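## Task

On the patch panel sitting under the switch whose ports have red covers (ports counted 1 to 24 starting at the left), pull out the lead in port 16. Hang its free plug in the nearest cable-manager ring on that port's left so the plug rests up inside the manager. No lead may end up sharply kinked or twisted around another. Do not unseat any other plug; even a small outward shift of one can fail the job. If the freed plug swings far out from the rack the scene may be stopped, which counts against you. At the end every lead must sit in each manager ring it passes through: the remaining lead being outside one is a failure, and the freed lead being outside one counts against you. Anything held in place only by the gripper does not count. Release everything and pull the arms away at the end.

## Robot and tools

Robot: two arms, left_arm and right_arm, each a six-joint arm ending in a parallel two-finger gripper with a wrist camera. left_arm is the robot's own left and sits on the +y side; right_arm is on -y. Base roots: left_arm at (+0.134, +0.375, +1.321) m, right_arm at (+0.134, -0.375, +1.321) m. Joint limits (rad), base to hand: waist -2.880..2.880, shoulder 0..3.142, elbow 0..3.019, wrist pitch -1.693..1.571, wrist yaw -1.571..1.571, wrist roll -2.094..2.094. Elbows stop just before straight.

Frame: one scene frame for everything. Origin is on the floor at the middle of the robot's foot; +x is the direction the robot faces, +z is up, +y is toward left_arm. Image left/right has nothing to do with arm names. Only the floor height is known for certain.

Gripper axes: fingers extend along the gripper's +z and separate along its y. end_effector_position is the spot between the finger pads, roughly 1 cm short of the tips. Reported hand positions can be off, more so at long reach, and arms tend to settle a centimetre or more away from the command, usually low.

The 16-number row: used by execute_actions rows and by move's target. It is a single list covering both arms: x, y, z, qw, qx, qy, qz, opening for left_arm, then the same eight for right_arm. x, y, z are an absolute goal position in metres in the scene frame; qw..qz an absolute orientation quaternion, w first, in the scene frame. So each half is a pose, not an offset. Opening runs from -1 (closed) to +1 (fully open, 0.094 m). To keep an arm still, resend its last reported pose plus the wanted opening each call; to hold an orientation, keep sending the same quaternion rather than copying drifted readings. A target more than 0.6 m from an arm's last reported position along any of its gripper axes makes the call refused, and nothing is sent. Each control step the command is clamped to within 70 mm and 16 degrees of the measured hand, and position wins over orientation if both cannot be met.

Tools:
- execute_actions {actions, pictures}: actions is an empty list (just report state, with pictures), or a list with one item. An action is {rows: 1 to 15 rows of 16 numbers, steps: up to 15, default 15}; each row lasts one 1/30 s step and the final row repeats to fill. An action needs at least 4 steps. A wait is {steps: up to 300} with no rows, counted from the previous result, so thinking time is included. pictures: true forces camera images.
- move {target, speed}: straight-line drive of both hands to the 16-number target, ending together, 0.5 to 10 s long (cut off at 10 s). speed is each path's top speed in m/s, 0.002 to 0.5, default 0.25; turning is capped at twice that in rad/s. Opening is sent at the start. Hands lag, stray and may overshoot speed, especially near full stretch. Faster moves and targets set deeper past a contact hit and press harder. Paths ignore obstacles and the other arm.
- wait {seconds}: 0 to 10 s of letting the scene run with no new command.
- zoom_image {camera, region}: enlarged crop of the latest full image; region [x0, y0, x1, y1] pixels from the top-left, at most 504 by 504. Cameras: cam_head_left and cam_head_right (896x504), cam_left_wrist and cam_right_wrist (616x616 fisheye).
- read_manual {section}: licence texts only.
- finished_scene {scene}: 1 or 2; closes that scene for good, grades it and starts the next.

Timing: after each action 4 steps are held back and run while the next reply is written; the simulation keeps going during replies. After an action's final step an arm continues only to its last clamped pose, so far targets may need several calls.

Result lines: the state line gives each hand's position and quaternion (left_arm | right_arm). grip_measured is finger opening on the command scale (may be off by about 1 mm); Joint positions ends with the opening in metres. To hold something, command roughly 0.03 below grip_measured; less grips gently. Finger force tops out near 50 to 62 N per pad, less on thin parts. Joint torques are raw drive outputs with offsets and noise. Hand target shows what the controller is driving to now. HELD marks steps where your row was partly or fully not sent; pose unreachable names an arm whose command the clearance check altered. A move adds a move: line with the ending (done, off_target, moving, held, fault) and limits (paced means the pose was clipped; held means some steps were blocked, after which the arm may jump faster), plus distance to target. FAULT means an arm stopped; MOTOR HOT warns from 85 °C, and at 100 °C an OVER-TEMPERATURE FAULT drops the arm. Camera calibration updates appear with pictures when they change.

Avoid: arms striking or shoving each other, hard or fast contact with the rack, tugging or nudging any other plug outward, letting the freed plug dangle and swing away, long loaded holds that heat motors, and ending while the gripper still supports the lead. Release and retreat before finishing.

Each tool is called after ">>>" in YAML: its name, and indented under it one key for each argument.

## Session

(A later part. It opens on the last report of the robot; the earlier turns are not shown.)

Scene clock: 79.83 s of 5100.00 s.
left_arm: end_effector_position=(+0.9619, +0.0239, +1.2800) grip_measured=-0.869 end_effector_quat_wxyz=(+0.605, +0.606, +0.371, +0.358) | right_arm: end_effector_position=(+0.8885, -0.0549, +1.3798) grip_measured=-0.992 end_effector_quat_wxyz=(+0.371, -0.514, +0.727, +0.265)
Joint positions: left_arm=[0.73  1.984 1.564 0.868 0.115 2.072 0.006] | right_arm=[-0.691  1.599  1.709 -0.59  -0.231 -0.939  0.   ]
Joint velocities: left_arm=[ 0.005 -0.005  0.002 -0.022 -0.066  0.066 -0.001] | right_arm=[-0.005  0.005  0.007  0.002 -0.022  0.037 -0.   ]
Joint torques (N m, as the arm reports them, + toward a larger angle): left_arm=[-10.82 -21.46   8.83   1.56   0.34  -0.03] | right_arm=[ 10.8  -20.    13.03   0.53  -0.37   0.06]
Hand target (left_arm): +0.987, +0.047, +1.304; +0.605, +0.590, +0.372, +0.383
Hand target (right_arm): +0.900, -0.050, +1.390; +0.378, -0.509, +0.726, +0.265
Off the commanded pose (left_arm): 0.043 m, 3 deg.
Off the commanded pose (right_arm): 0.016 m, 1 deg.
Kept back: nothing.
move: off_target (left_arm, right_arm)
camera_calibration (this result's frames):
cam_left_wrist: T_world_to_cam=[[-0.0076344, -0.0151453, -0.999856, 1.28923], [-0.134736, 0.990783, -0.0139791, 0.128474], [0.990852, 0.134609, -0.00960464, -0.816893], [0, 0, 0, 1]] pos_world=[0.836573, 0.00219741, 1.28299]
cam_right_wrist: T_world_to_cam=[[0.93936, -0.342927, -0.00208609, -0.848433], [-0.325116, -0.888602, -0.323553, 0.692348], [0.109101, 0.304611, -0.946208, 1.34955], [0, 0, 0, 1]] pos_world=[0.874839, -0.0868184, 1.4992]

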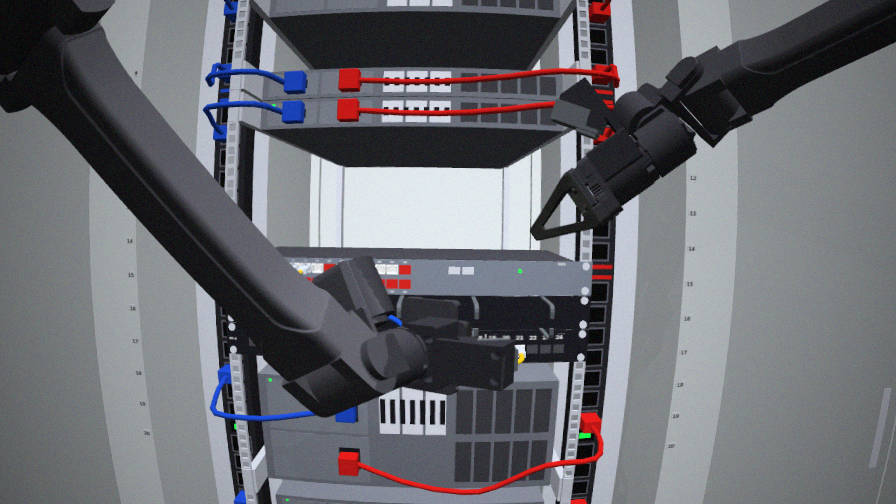

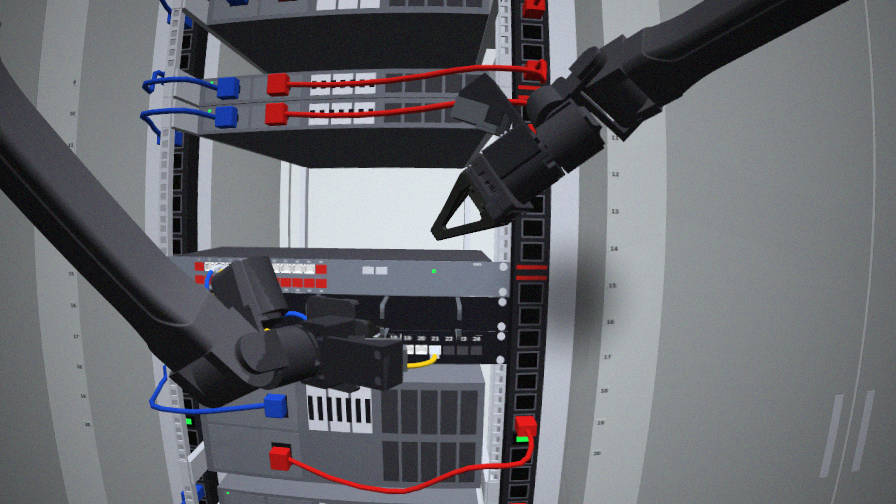

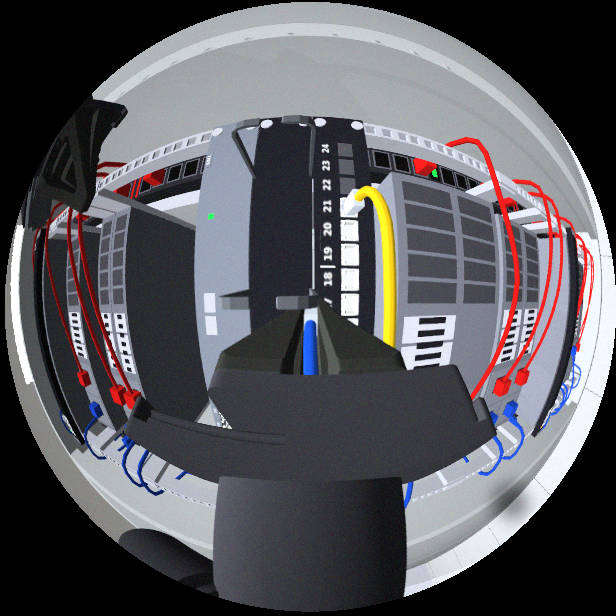

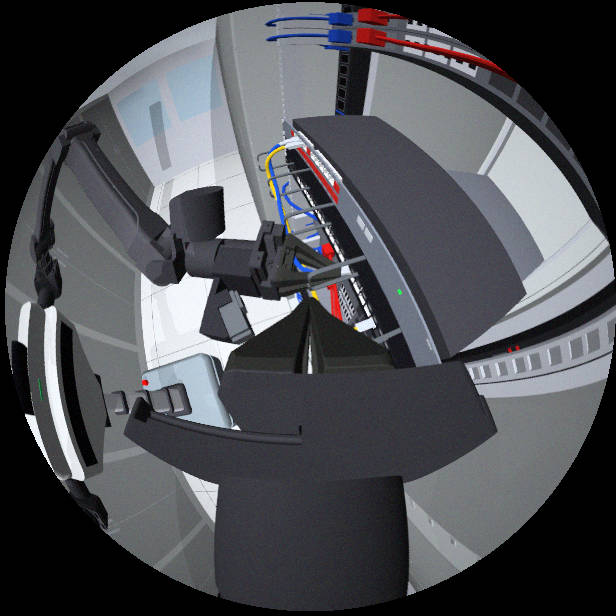

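>>> move:
  target: [1.003,0.046,1.298,0.605,0.59,0.372,0.383,-0.9,0.9,-0.05,1.39,0.378,-0.509,0.726,0.265,-1]
  speed: 0.02

>>> zoom_image:
  camera: "cam_right_wrist"
  region: [230, 160, 370, 290]

>>> zoom_image:
  camera: "cam_head_left"
  region: [330, 270, 490, 370]

Scene clock: 82.80 s of 5100.00 s.
left_arm: end_effector_position=(+0.9701, +0.0250, +1.2834) grip_measured=-0.869 end_effector_quat_wxyz=(+0.605, +0.607, +0.371, +0.357) | right_arm: end_effector_position=(+0.8885, -0.0549, +1.3798) grip_measured=-0.992 end_effector_quat_wxyz=(+0.371, -0.514, +0.727, +0.265)
Joint positions: left_arm=[0.733 1.984 1.588 0.842 0.118 2.072 0.006] | right_arm=[-0.691  1.599  1.709 -0.59  -0.231 -0.939  0.   ]
Joint velocities: left_arm=[-0.015 -0.015  0.007 -0.007  0.007 -0.007 -0.001] | right_arm=[-0.005 -0.005 -0.007  0.007 -0.007 -0.007 -0.001]
Joint torques (N m, as the arm reports them, + toward a larger angle): left_arm=[-10.36 -20.25  10.63   1.66   0.57  -0.07] | right_arm=[ 10.61 -20.23  12.99   0.53  -0.4    0.09]
Hand target (left_arm): +0.999, +0.048, +1.300; +0.605, +0.590, +0.372, +0.383
Hand target (right_arm): +0.900, -0.050, +1.390; +0.378, -0.509, +0.726, +0.265
Off the commanded pose (left_arm): 0.042 m, 4 deg.
Off the commanded pose (right_arm): 0.016 m, 1 deg.
Kept back: nothing.
move: off_target (left_arm, right_arm)
camera_calibration (this result's frames):
cam_left_wrist: T_world_to_cam=[[-0.00898362, -0.0134485, -0.999869, 1.29401], [-0.133339, 0.990996, -0.0121312, 0.124772], [0.99103, 0.133212, -0.0106959, -0.823885], [0, 0, 0, 1]] pos_world=[0.844756, 0.00350557, 1.28654]
cam_right_wrist: T_world_to_cam=[[0.93936, -0.342927, -0.00208609, -0.848433], [-0.325116, -0.888602, -0.323553, 0.692348], [0.109101, 0.304611, -0.946208, 1.34955], [0, 0, 0, 1]] pos_world=[0.874839, -0.0868184, 1.4992]

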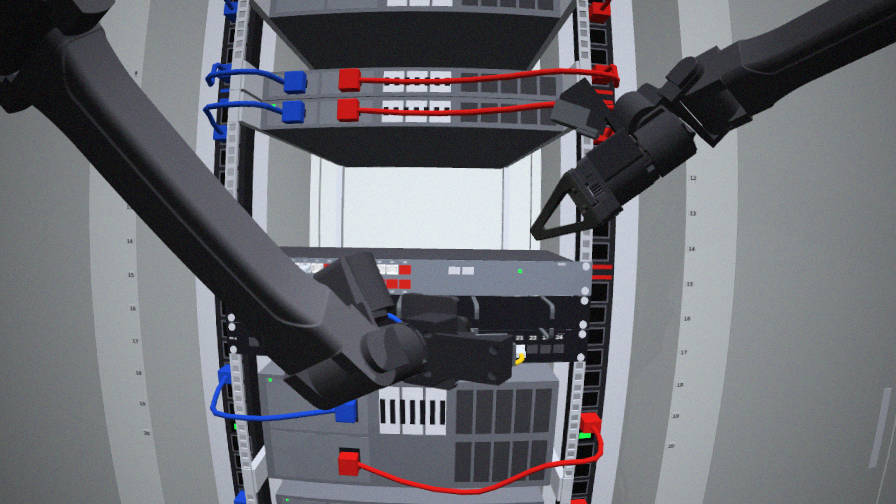

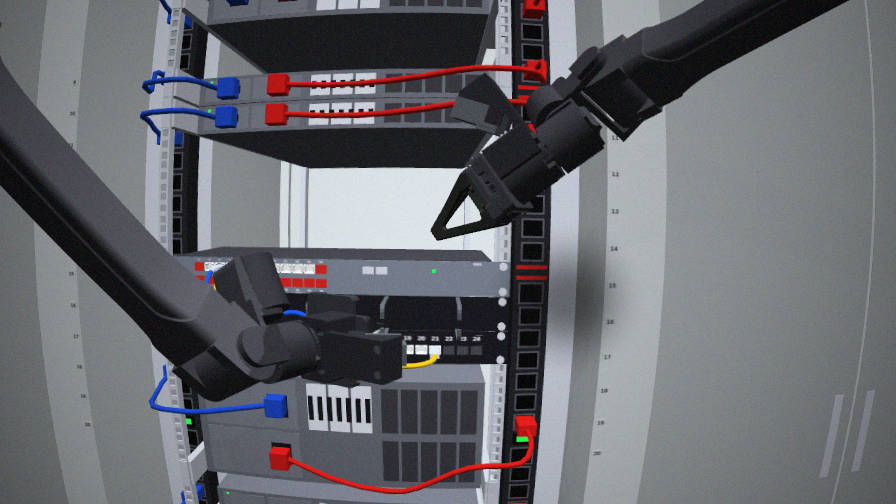

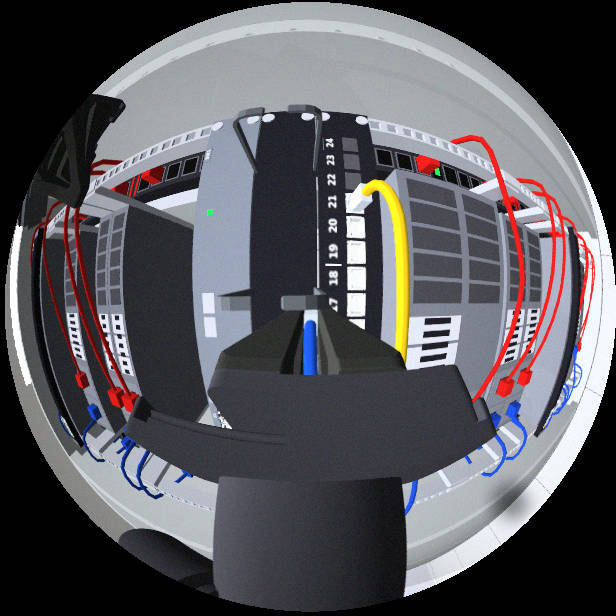

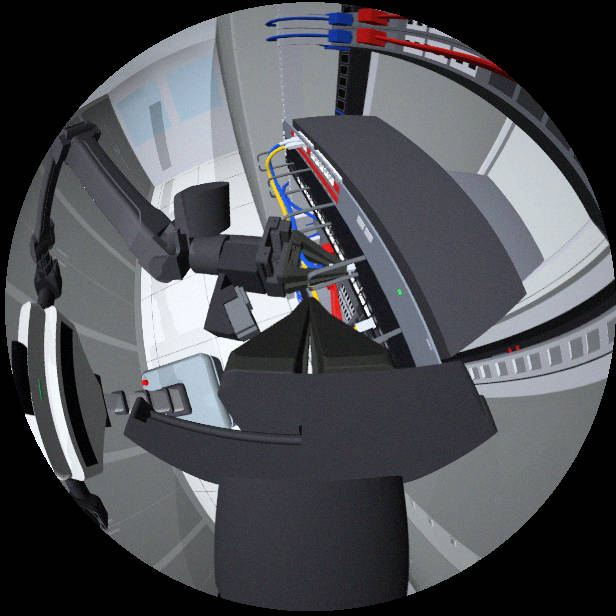

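Region (230, 160, 370, 290) of cam_right_wrist's 616x616 image, scaled by 3.600, with more detail than that image has; it fills the top 468 rows of this view, and the rest is white.

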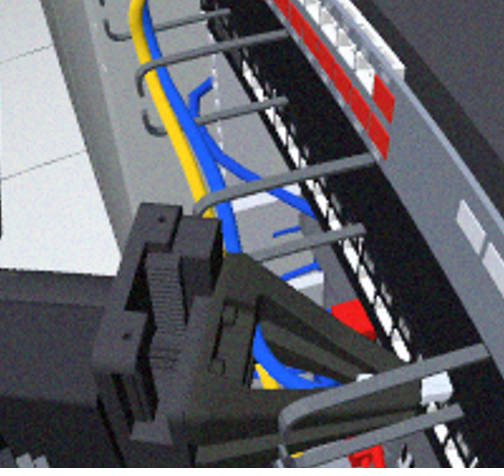

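Region (330, 270, 490, 370) of cam_head_left's 896x504 image, scaled by 3.150, with more detail than that image has; it fills the top 315 rows of this view, and the rest is white.

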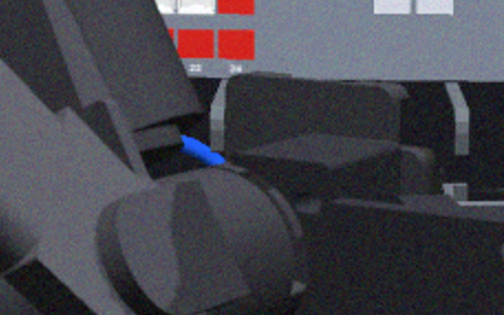

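>>> move:
  target: [0.975,0.03,1.312,0.605,0.6,0.372,0.37,-0.9,0.9,-0.05,1.39,0.378,-0.509,0.726,0.265,-1]
  speed: 0.02

>>> move:
  target: [0.98,0.012,1.312,0.63,0.625,0.328,0.326,-0.9,0.9,-0.05,1.39,0.378,-0.509,0.726,0.265,-1]
  speed: 0.02

>>> zoom_image:
  camera: "cam_right_wrist"
  region: [230, 170, 390, 310]

>>> zoom_image:
  camera: "cam_head_right"
  region: [260, 270, 440, 370]

Scene clock: 84.77 s of 5100.00 s.
left_arm: end_effector_position=(+0.9700, +0.0261, +1.2860) grip_measured=-0.869 end_effector_quat_wxyz=(+0.600, +0.607, +0.377, +0.359) | right_arm: end_effector_position=(+0.8885, -0.0549, +1.3798) grip_measured=-0.992 end_effector_quat_wxyz=(+0.371, -0.514, +0.727, +0.265)
Joint positions: left_arm=[0.728 1.977 1.582 0.84  0.097 2.072 0.006] | right_arm=[-0.691  1.599  1.709 -0.59  -0.231 -0.939  0.   ]
Joint velocities: left_arm=[ 0.005  0.005 -0.007  0.012 -0.007  0.007 -0.   ] | right_arm=[-0.015 -0.005 -0.002 -0.002  0.037 -0.051  0.001]
Joint torques (N m, as the arm reports them, + toward a larger angle): left_arm=[-13.19 -22.49   5.65   1.68   0.32   0.04] | right_arm=[ 10.76 -19.89  13.     0.38  -0.43   0.05]
Hand target (left_arm): +0.975, +0.030, +1.312; +0.605, +0.599, +0.372, +0.370
Hand target (right_arm): +0.900, -0.050, +1.390; +0.378, -0.509, +0.726, +0.265
Off the commanded pose (left_arm): 0.027 m, 2 deg.
Off the commanded pose (right_arm): 0.016 m, 1 deg.
Kept back: nothing.
move: off_target (left_arm, right_arm)
camera_calibration (this result's frames):
cam_left_wrist: T_world_to_cam=[[-0.0168778, -0.0115891, -0.99979, 1.30419], [-0.147266, 0.989056, -0.00897865, 0.133262], [0.988953, 0.147083, -0.0183998, -0.812305], [0, 0, 0, 1]] pos_world=[0.844969, 0.00278757, 1.29017]
cam_right_wrist: T_world_to_cam=[[0.93936, -0.342927, -0.00208609, -0.848433], [-0.325116, -0.888602, -0.323553, 0.692348], [0.109101, 0.304611, -0.946208, 1.34955], [0, 0, 0, 1]] pos_world=[0.874839, -0.0868184, 1.4992]

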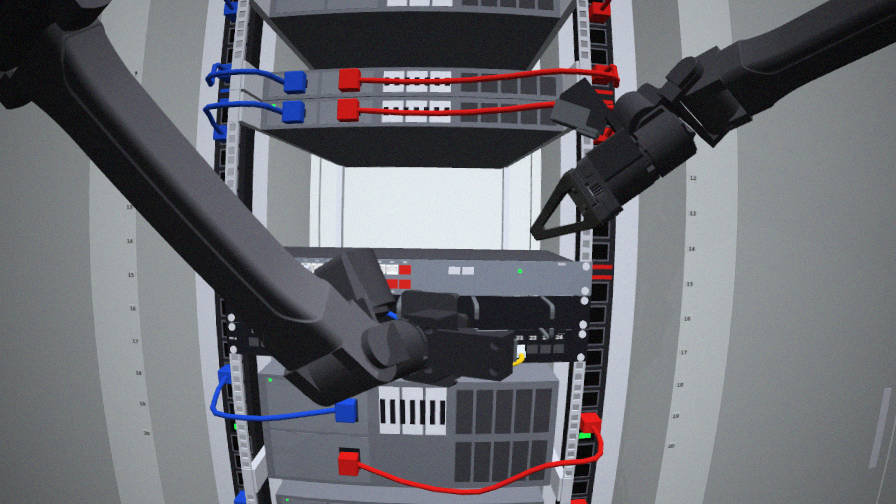

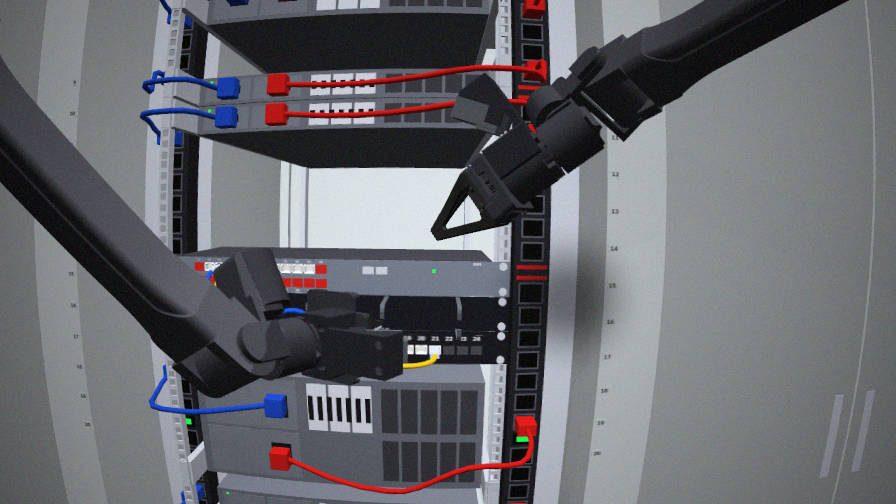

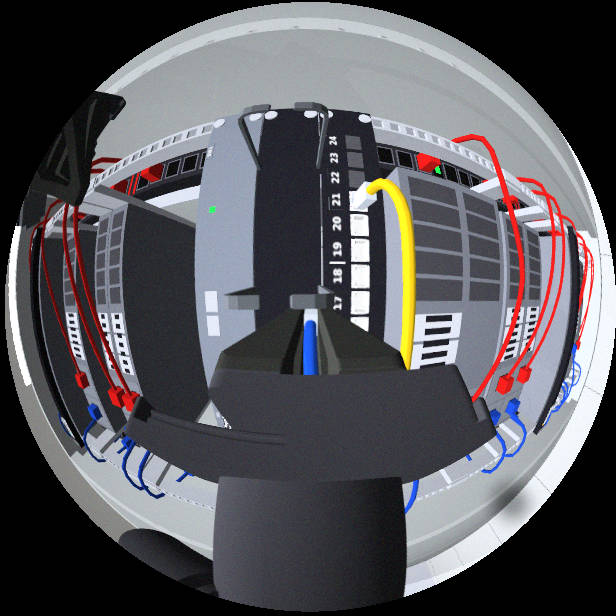

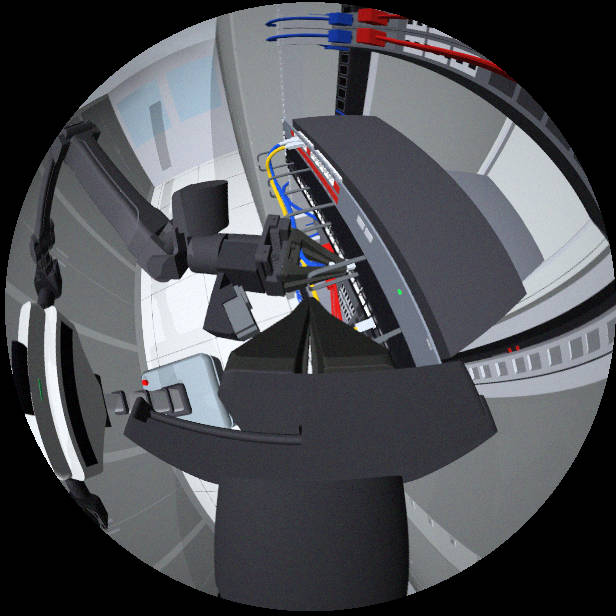

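Scene clock: 88.43 s of 5100.00 s.
left_arm: end_effector_position=(+0.9685, +0.0239, +1.2870) grip_measured=-0.869 end_effector_quat_wxyz=(+0.615, +0.632, +0.345, +0.321) | right_arm: end_effector_position=(+0.8885, -0.0549, +1.3798) grip_measured=-0.992 end_effector_quat_wxyz=(+0.371, -0.514, +0.727, +0.265)
Joint positions: left_arm=[0.747 1.948 1.583 0.74  0.207 2.076 0.006] | right_arm=[-0.691  1.599  1.709 -0.59  -0.231 -0.939  0.   ]
Joint velocities: left_arm=[-0.005 -0.024  0.007  0.007  0.007  0.022 -0.   ] | right_arm=[-0.005  0.005  0.012 -0.007 -0.081  0.007 -0.001]
Joint torques (N m, as the arm reports them, + toward a larger angle): left_arm=[-13.49 -20.3    9.4    1.15   1.31   0.03] | right_arm=[ 10.79 -19.45  13.06   0.42  -0.4    0.08]
Hand target (left_arm): +0.978, +0.014, +1.313; +0.630, +0.624, +0.329, +0.325
Hand target (right_arm): +0.900, -0.050, +1.390; +0.378, -0.509, +0.726, +0.265
Off the commanded pose (left_arm): 0.030 m, 3 deg.
Off the commanded pose (right_arm): 0.016 m, 1 deg.
joint sent to its limit (left arm) — the command would take joint 6 (wrist roll) past its upper limit, so that joint was sent only as far as its limit.
Kept back: nothing.
move: off_target (left_arm, right_arm)
camera_calibration (this result's frames):
cam_left_wrist: T_world_to_cam=[[-0.0328701, -0.0026447, -0.999456, 1.31997], [-0.0325917, 0.999468, -0.00157286, 0.0143847], [0.998928, 0.0325222, -0.0329388, -0.798753], [0, 0, 0, 1]] pos_world=[0.841753, 0.0150911, 1.29296]
cam_right_wrist: T_world_to_cam=[[0.939283, -0.343136, -0.00239553, -0.847949], [-0.325408, -0.888496, -0.323549, 0.692607], [0.108893, 0.304683, -0.946208, 1.34974], [0, 0, 0, 1]] pos_world=[0.874867, -0.0868275, 1.4992]

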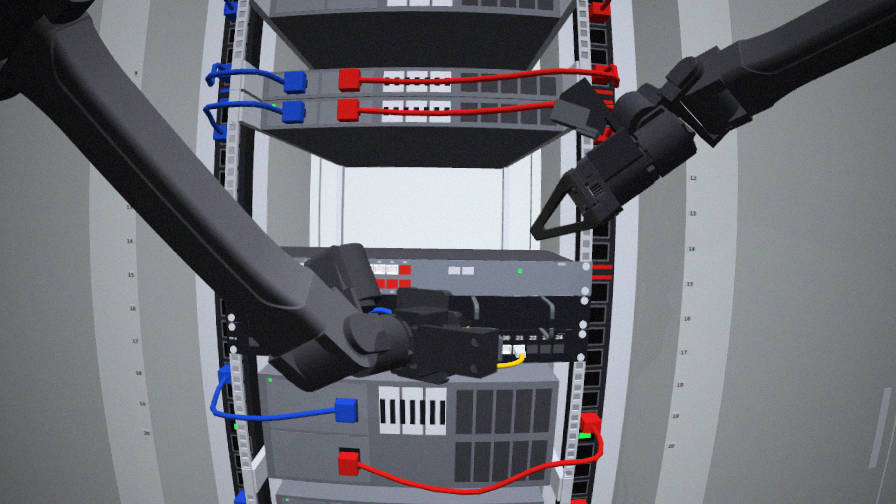

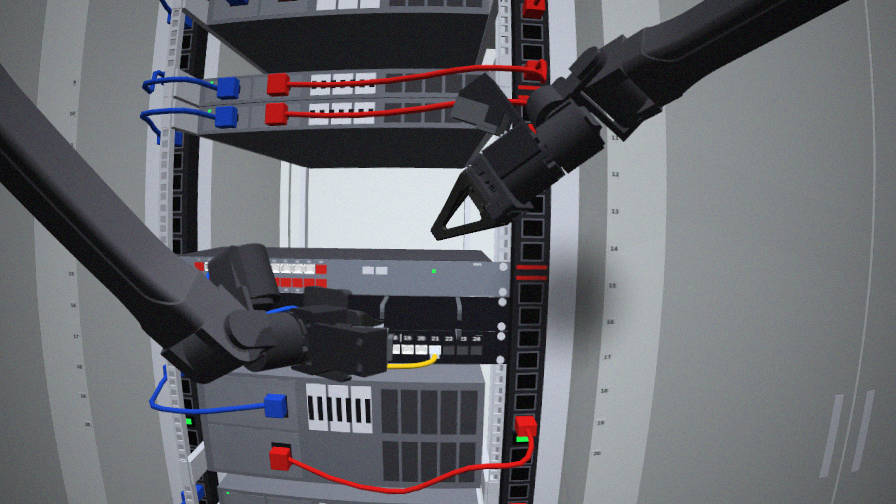

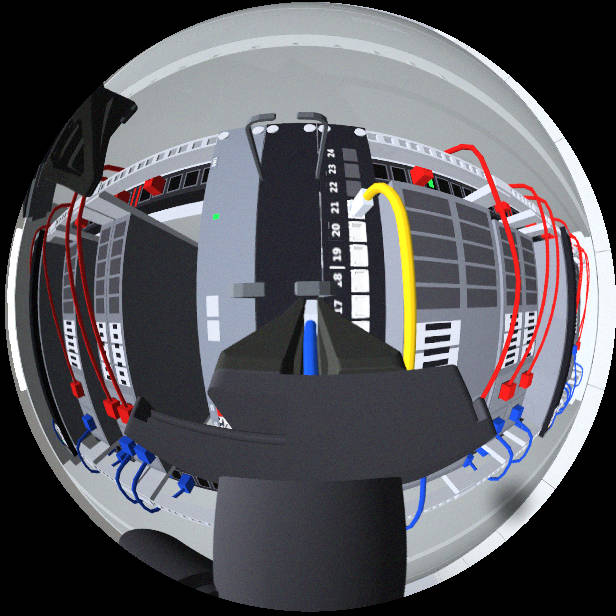

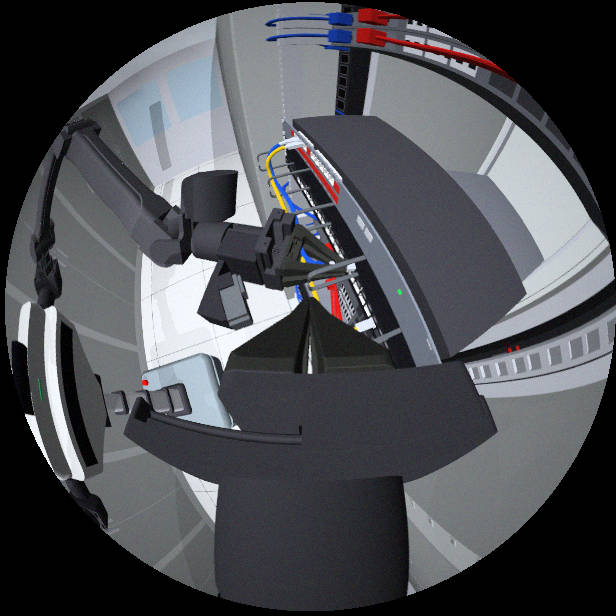

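Region (230, 170, 390, 310) of cam_right_wrist's 616x616 image, scaled by 3.150, with more detail than that image has; it fills the top 441 rows of this view, and the rest is white.

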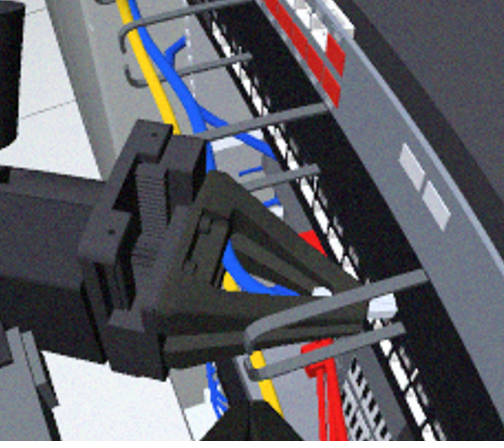

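Region (260, 270, 440, 370) of cam_head_right's 896x504 image, scaled by 2.800, with more detail than that image has.

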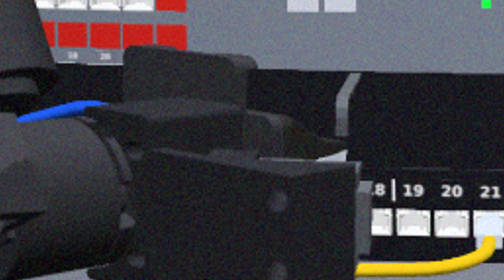

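Blocked by the lower bar; raise, then right.

>>> move:
  target: [0.972,0.03,1.322,0.63,0.625,0.328,0.335,-0.9,0.9,-0.05,1.39,0.378,-0.509,0.726,0.265,-1]
  speed: 0.02

Scene clock: 90.67 s of 5100.00 s.
left_arm: end_effector_position=(+0.9687, +0.0249, +1.2988) grip_measured=-0.869 end_effector_quat_wxyz=(+0.624, +0.628, +0.336, +0.320) | right_arm: end_effector_position=(+0.8885, -0.0549, +1.3798) grip_measured=-0.992 end_effector_quat_wxyz=(+0.371, -0.514, +0.727, +0.265)
Joint positions: left_arm=[0.746 1.932 1.578 0.74  0.23  2.076 0.006] | right_arm=[-0.691  1.599  1.709 -0.59  -0.231 -0.939  0.   ]
Joint velocities: left_arm=[-0.005 -0.034 -0.017  0.017 -0.007 -0.007  0.001] | right_arm=[-0.015  0.005  0.017 -0.007 -0.037  0.007  0.001]
Joint torques (N m, as the arm reports them, + toward a larger angle): left_arm=[-12.45 -22.45   5.58   2.04   0.53   0.03] | right_arm=[ 10.79 -19.97  12.95   0.45  -0.4    0.06]
Hand target (left_arm): +0.972, +0.030, +1.322; +0.629, +0.621, +0.329, +0.332
Hand target (right_arm): +0.900, -0.050, +1.390; +0.378, -0.509, +0.726, +0.265
Off the commanded pose (left_arm): 0.024 m, 2 deg.
Off the commanded pose (right_arm): 0.016 m, 1 deg.
joint sent to its limit (left arm) — the command would take joint 6 (wrist roll) past its upper limit, so that joint was sent only as far as its limit.
Kept back: nothing.
move: off_target (left_arm, right_arm)
camera_calibration (this result's frames):
cam_left_wrist: T_world_to_cam=[[-0.0144172, -0.0130193, -0.999811, 1.31456], [-0.0171115, 0.999772, -0.012772, 0.0129159], [0.99975, 0.0169242, -0.0146367, -0.822732], [0, 0, 0, 1]] pos_world=[0.841699, 0.0181257, 1.30244]
cam_right_wrist: T_world_to_cam=[[0.939283, -0.343136, -0.00239553, -0.847949], [-0.325408, -0.888496, -0.323549, 0.692607], [0.108893, 0.304683, -0.946208, 1.34974], [0, 0, 0, 1]] pos_world=[0.874867, -0.0868275, 1.4992]

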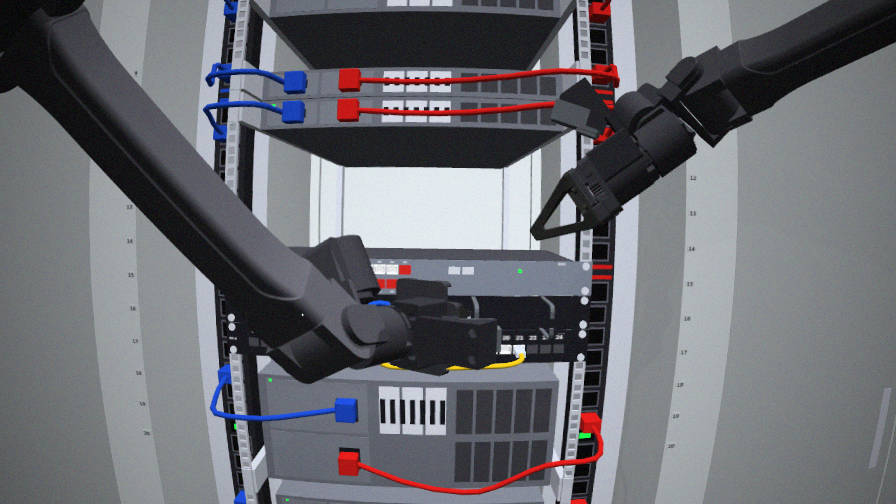

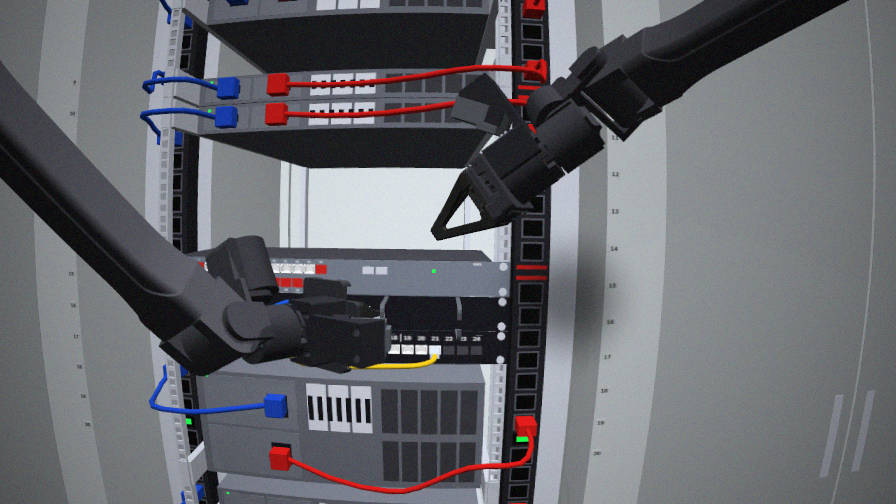

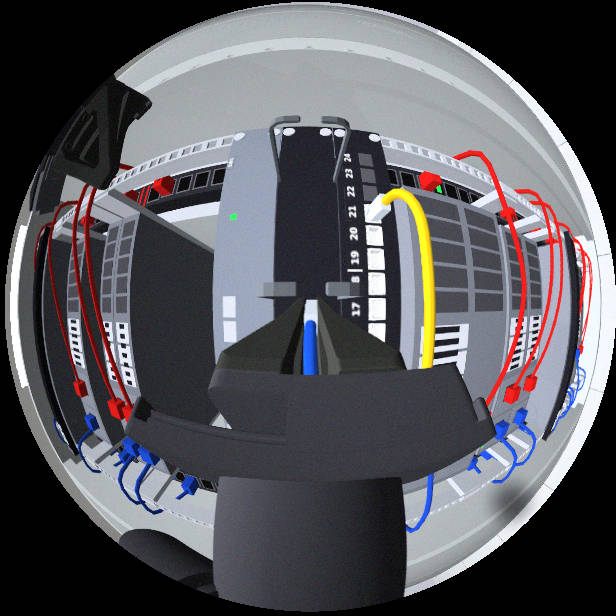

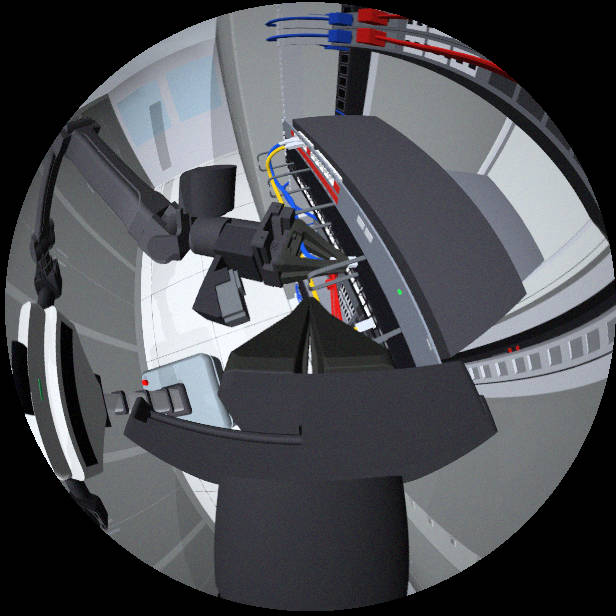

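>>> move:
  target: [0.978,0.005,1.297,0.648,0.64,0.29,0.29,-0.9,0.9,-0.05,1.39,0.378,-0.509,0.726,0.265,-1]
  speed: 0.015

>>> zoom_image:
  camera: "cam_right_wrist"
  region: [230, 140, 400, 310]

Scene clock: 95.20 s of 5100.00 s.
left_arm: end_effector_position=(+0.9662, +0.0104, +1.3043) grip_measured=-0.869 end_effector_quat_wxyz=(+0.650, +0.640, +0.300, +0.281) | right_arm: end_effector_position=(+0.8885, -0.0549, +1.3798) grip_measured=-0.992 end_effector_quat_wxyz=(+0.371, -0.514, +0.727, +0.265)
Joint positions: left_arm=[0.751 1.932 1.611 0.661 0.346 2.076 0.006] | right_arm=[-0.691  1.599  1.709 -0.59  -0.231 -0.939  0.   ]
Joint velocities: left_arm=[-0.005 -0.015  0.002 -0.012  0.022  0.007  0.   ] | right_arm=[-0.005 -0.005 -0.012 -0.002 -0.022 -0.037 -0.001]
Joint torques (N m, as the arm reports them, + toward a larger angle): left_arm=[-11.72 -17.51  10.49   1.65   0.84   0.03] | right_arm=[ 11.02 -19.69  12.94   0.47  -0.44   0.08]
Hand target (left_arm): +0.977, +0.006, +1.298; +0.650, +0.639, +0.293, +0.288
Hand target (right_arm): +0.900, -0.050, +1.390; +0.378, -0.509, +0.726, +0.265
Off the commanded pose (left_arm): 0.015 m, 2 deg.
Off the commanded pose (right_arm): 0.016 m, 1 deg.
joint sent to its limit (left arm) — the command would take joint 6 (wrist roll) past its upper limit, so that joint was sent only as far as its limit.
Kept back: nothing.
move: off_target (left_arm, right_arm)
camera_calibration (this result's frames):
cam_left_wrist: T_world_to_cam=[[-0.011144, -0.0321097, -0.999422, 1.3164], [0.101897, 0.994245, -0.0330796, -0.0609613], [0.994733, -0.102207, -0.00780802, -0.822742], [0, 0, 0, 1]] pos_world=[0.83929, 0.0187901, 1.3072]
cam_right_wrist: T_world_to_cam=[[0.939283, -0.343136, -0.00239553, -0.847949], [-0.325408, -0.888496, -0.323549, 0.692607], [0.108893, 0.304683, -0.946208, 1.34974], [0, 0, 0, 1]] pos_world=[0.874867, -0.0868275, 1.4992]

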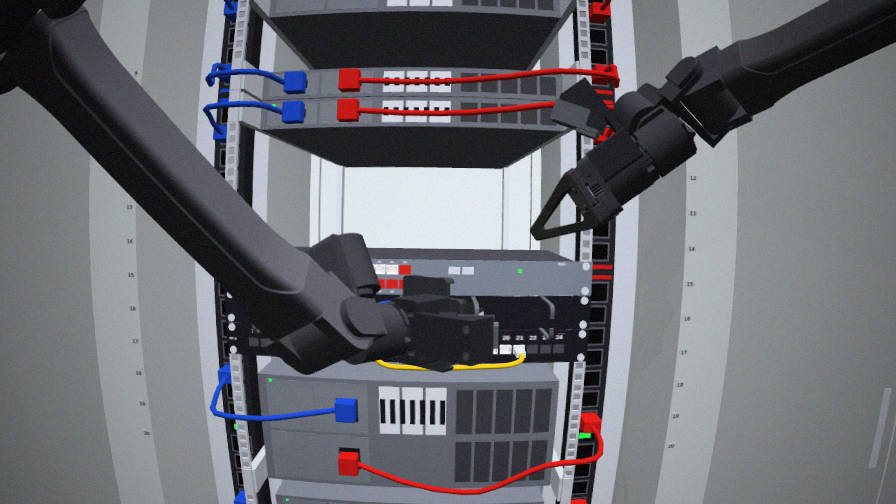

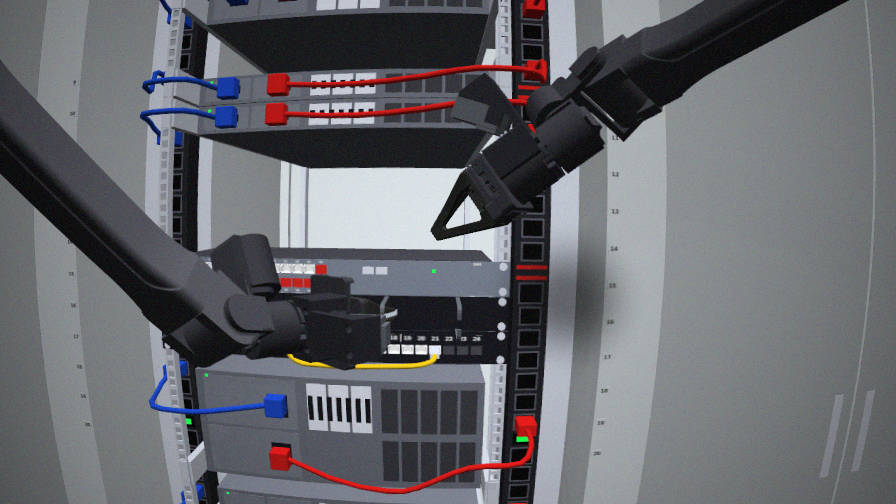

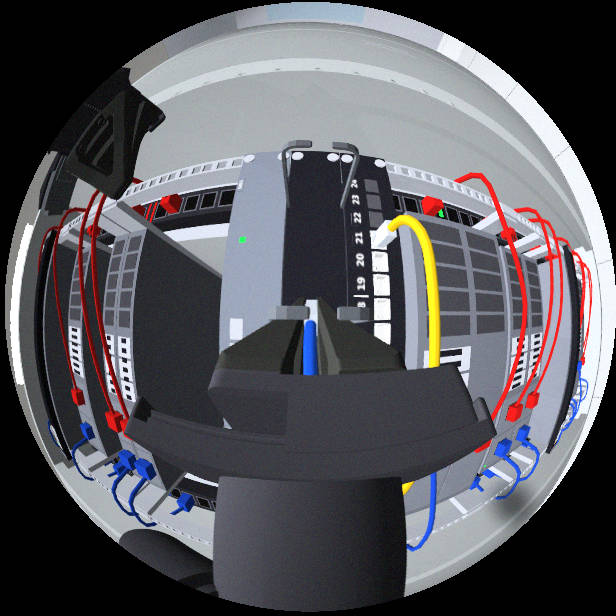

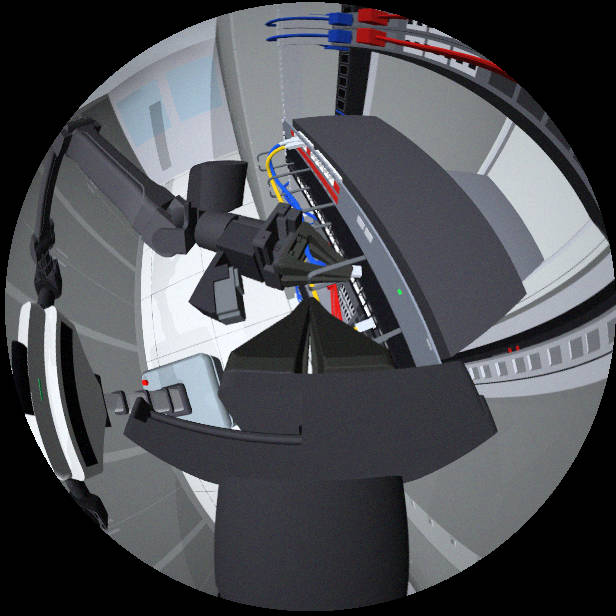

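Region (230, 140, 400, 310) of cam_right_wrist's 616x616 image, scaled by 2.965, with more detail than that image has.

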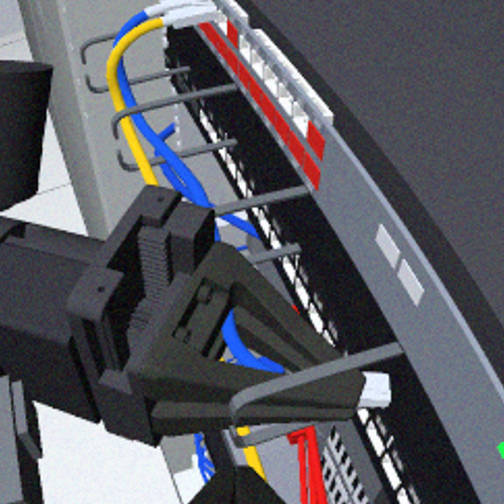

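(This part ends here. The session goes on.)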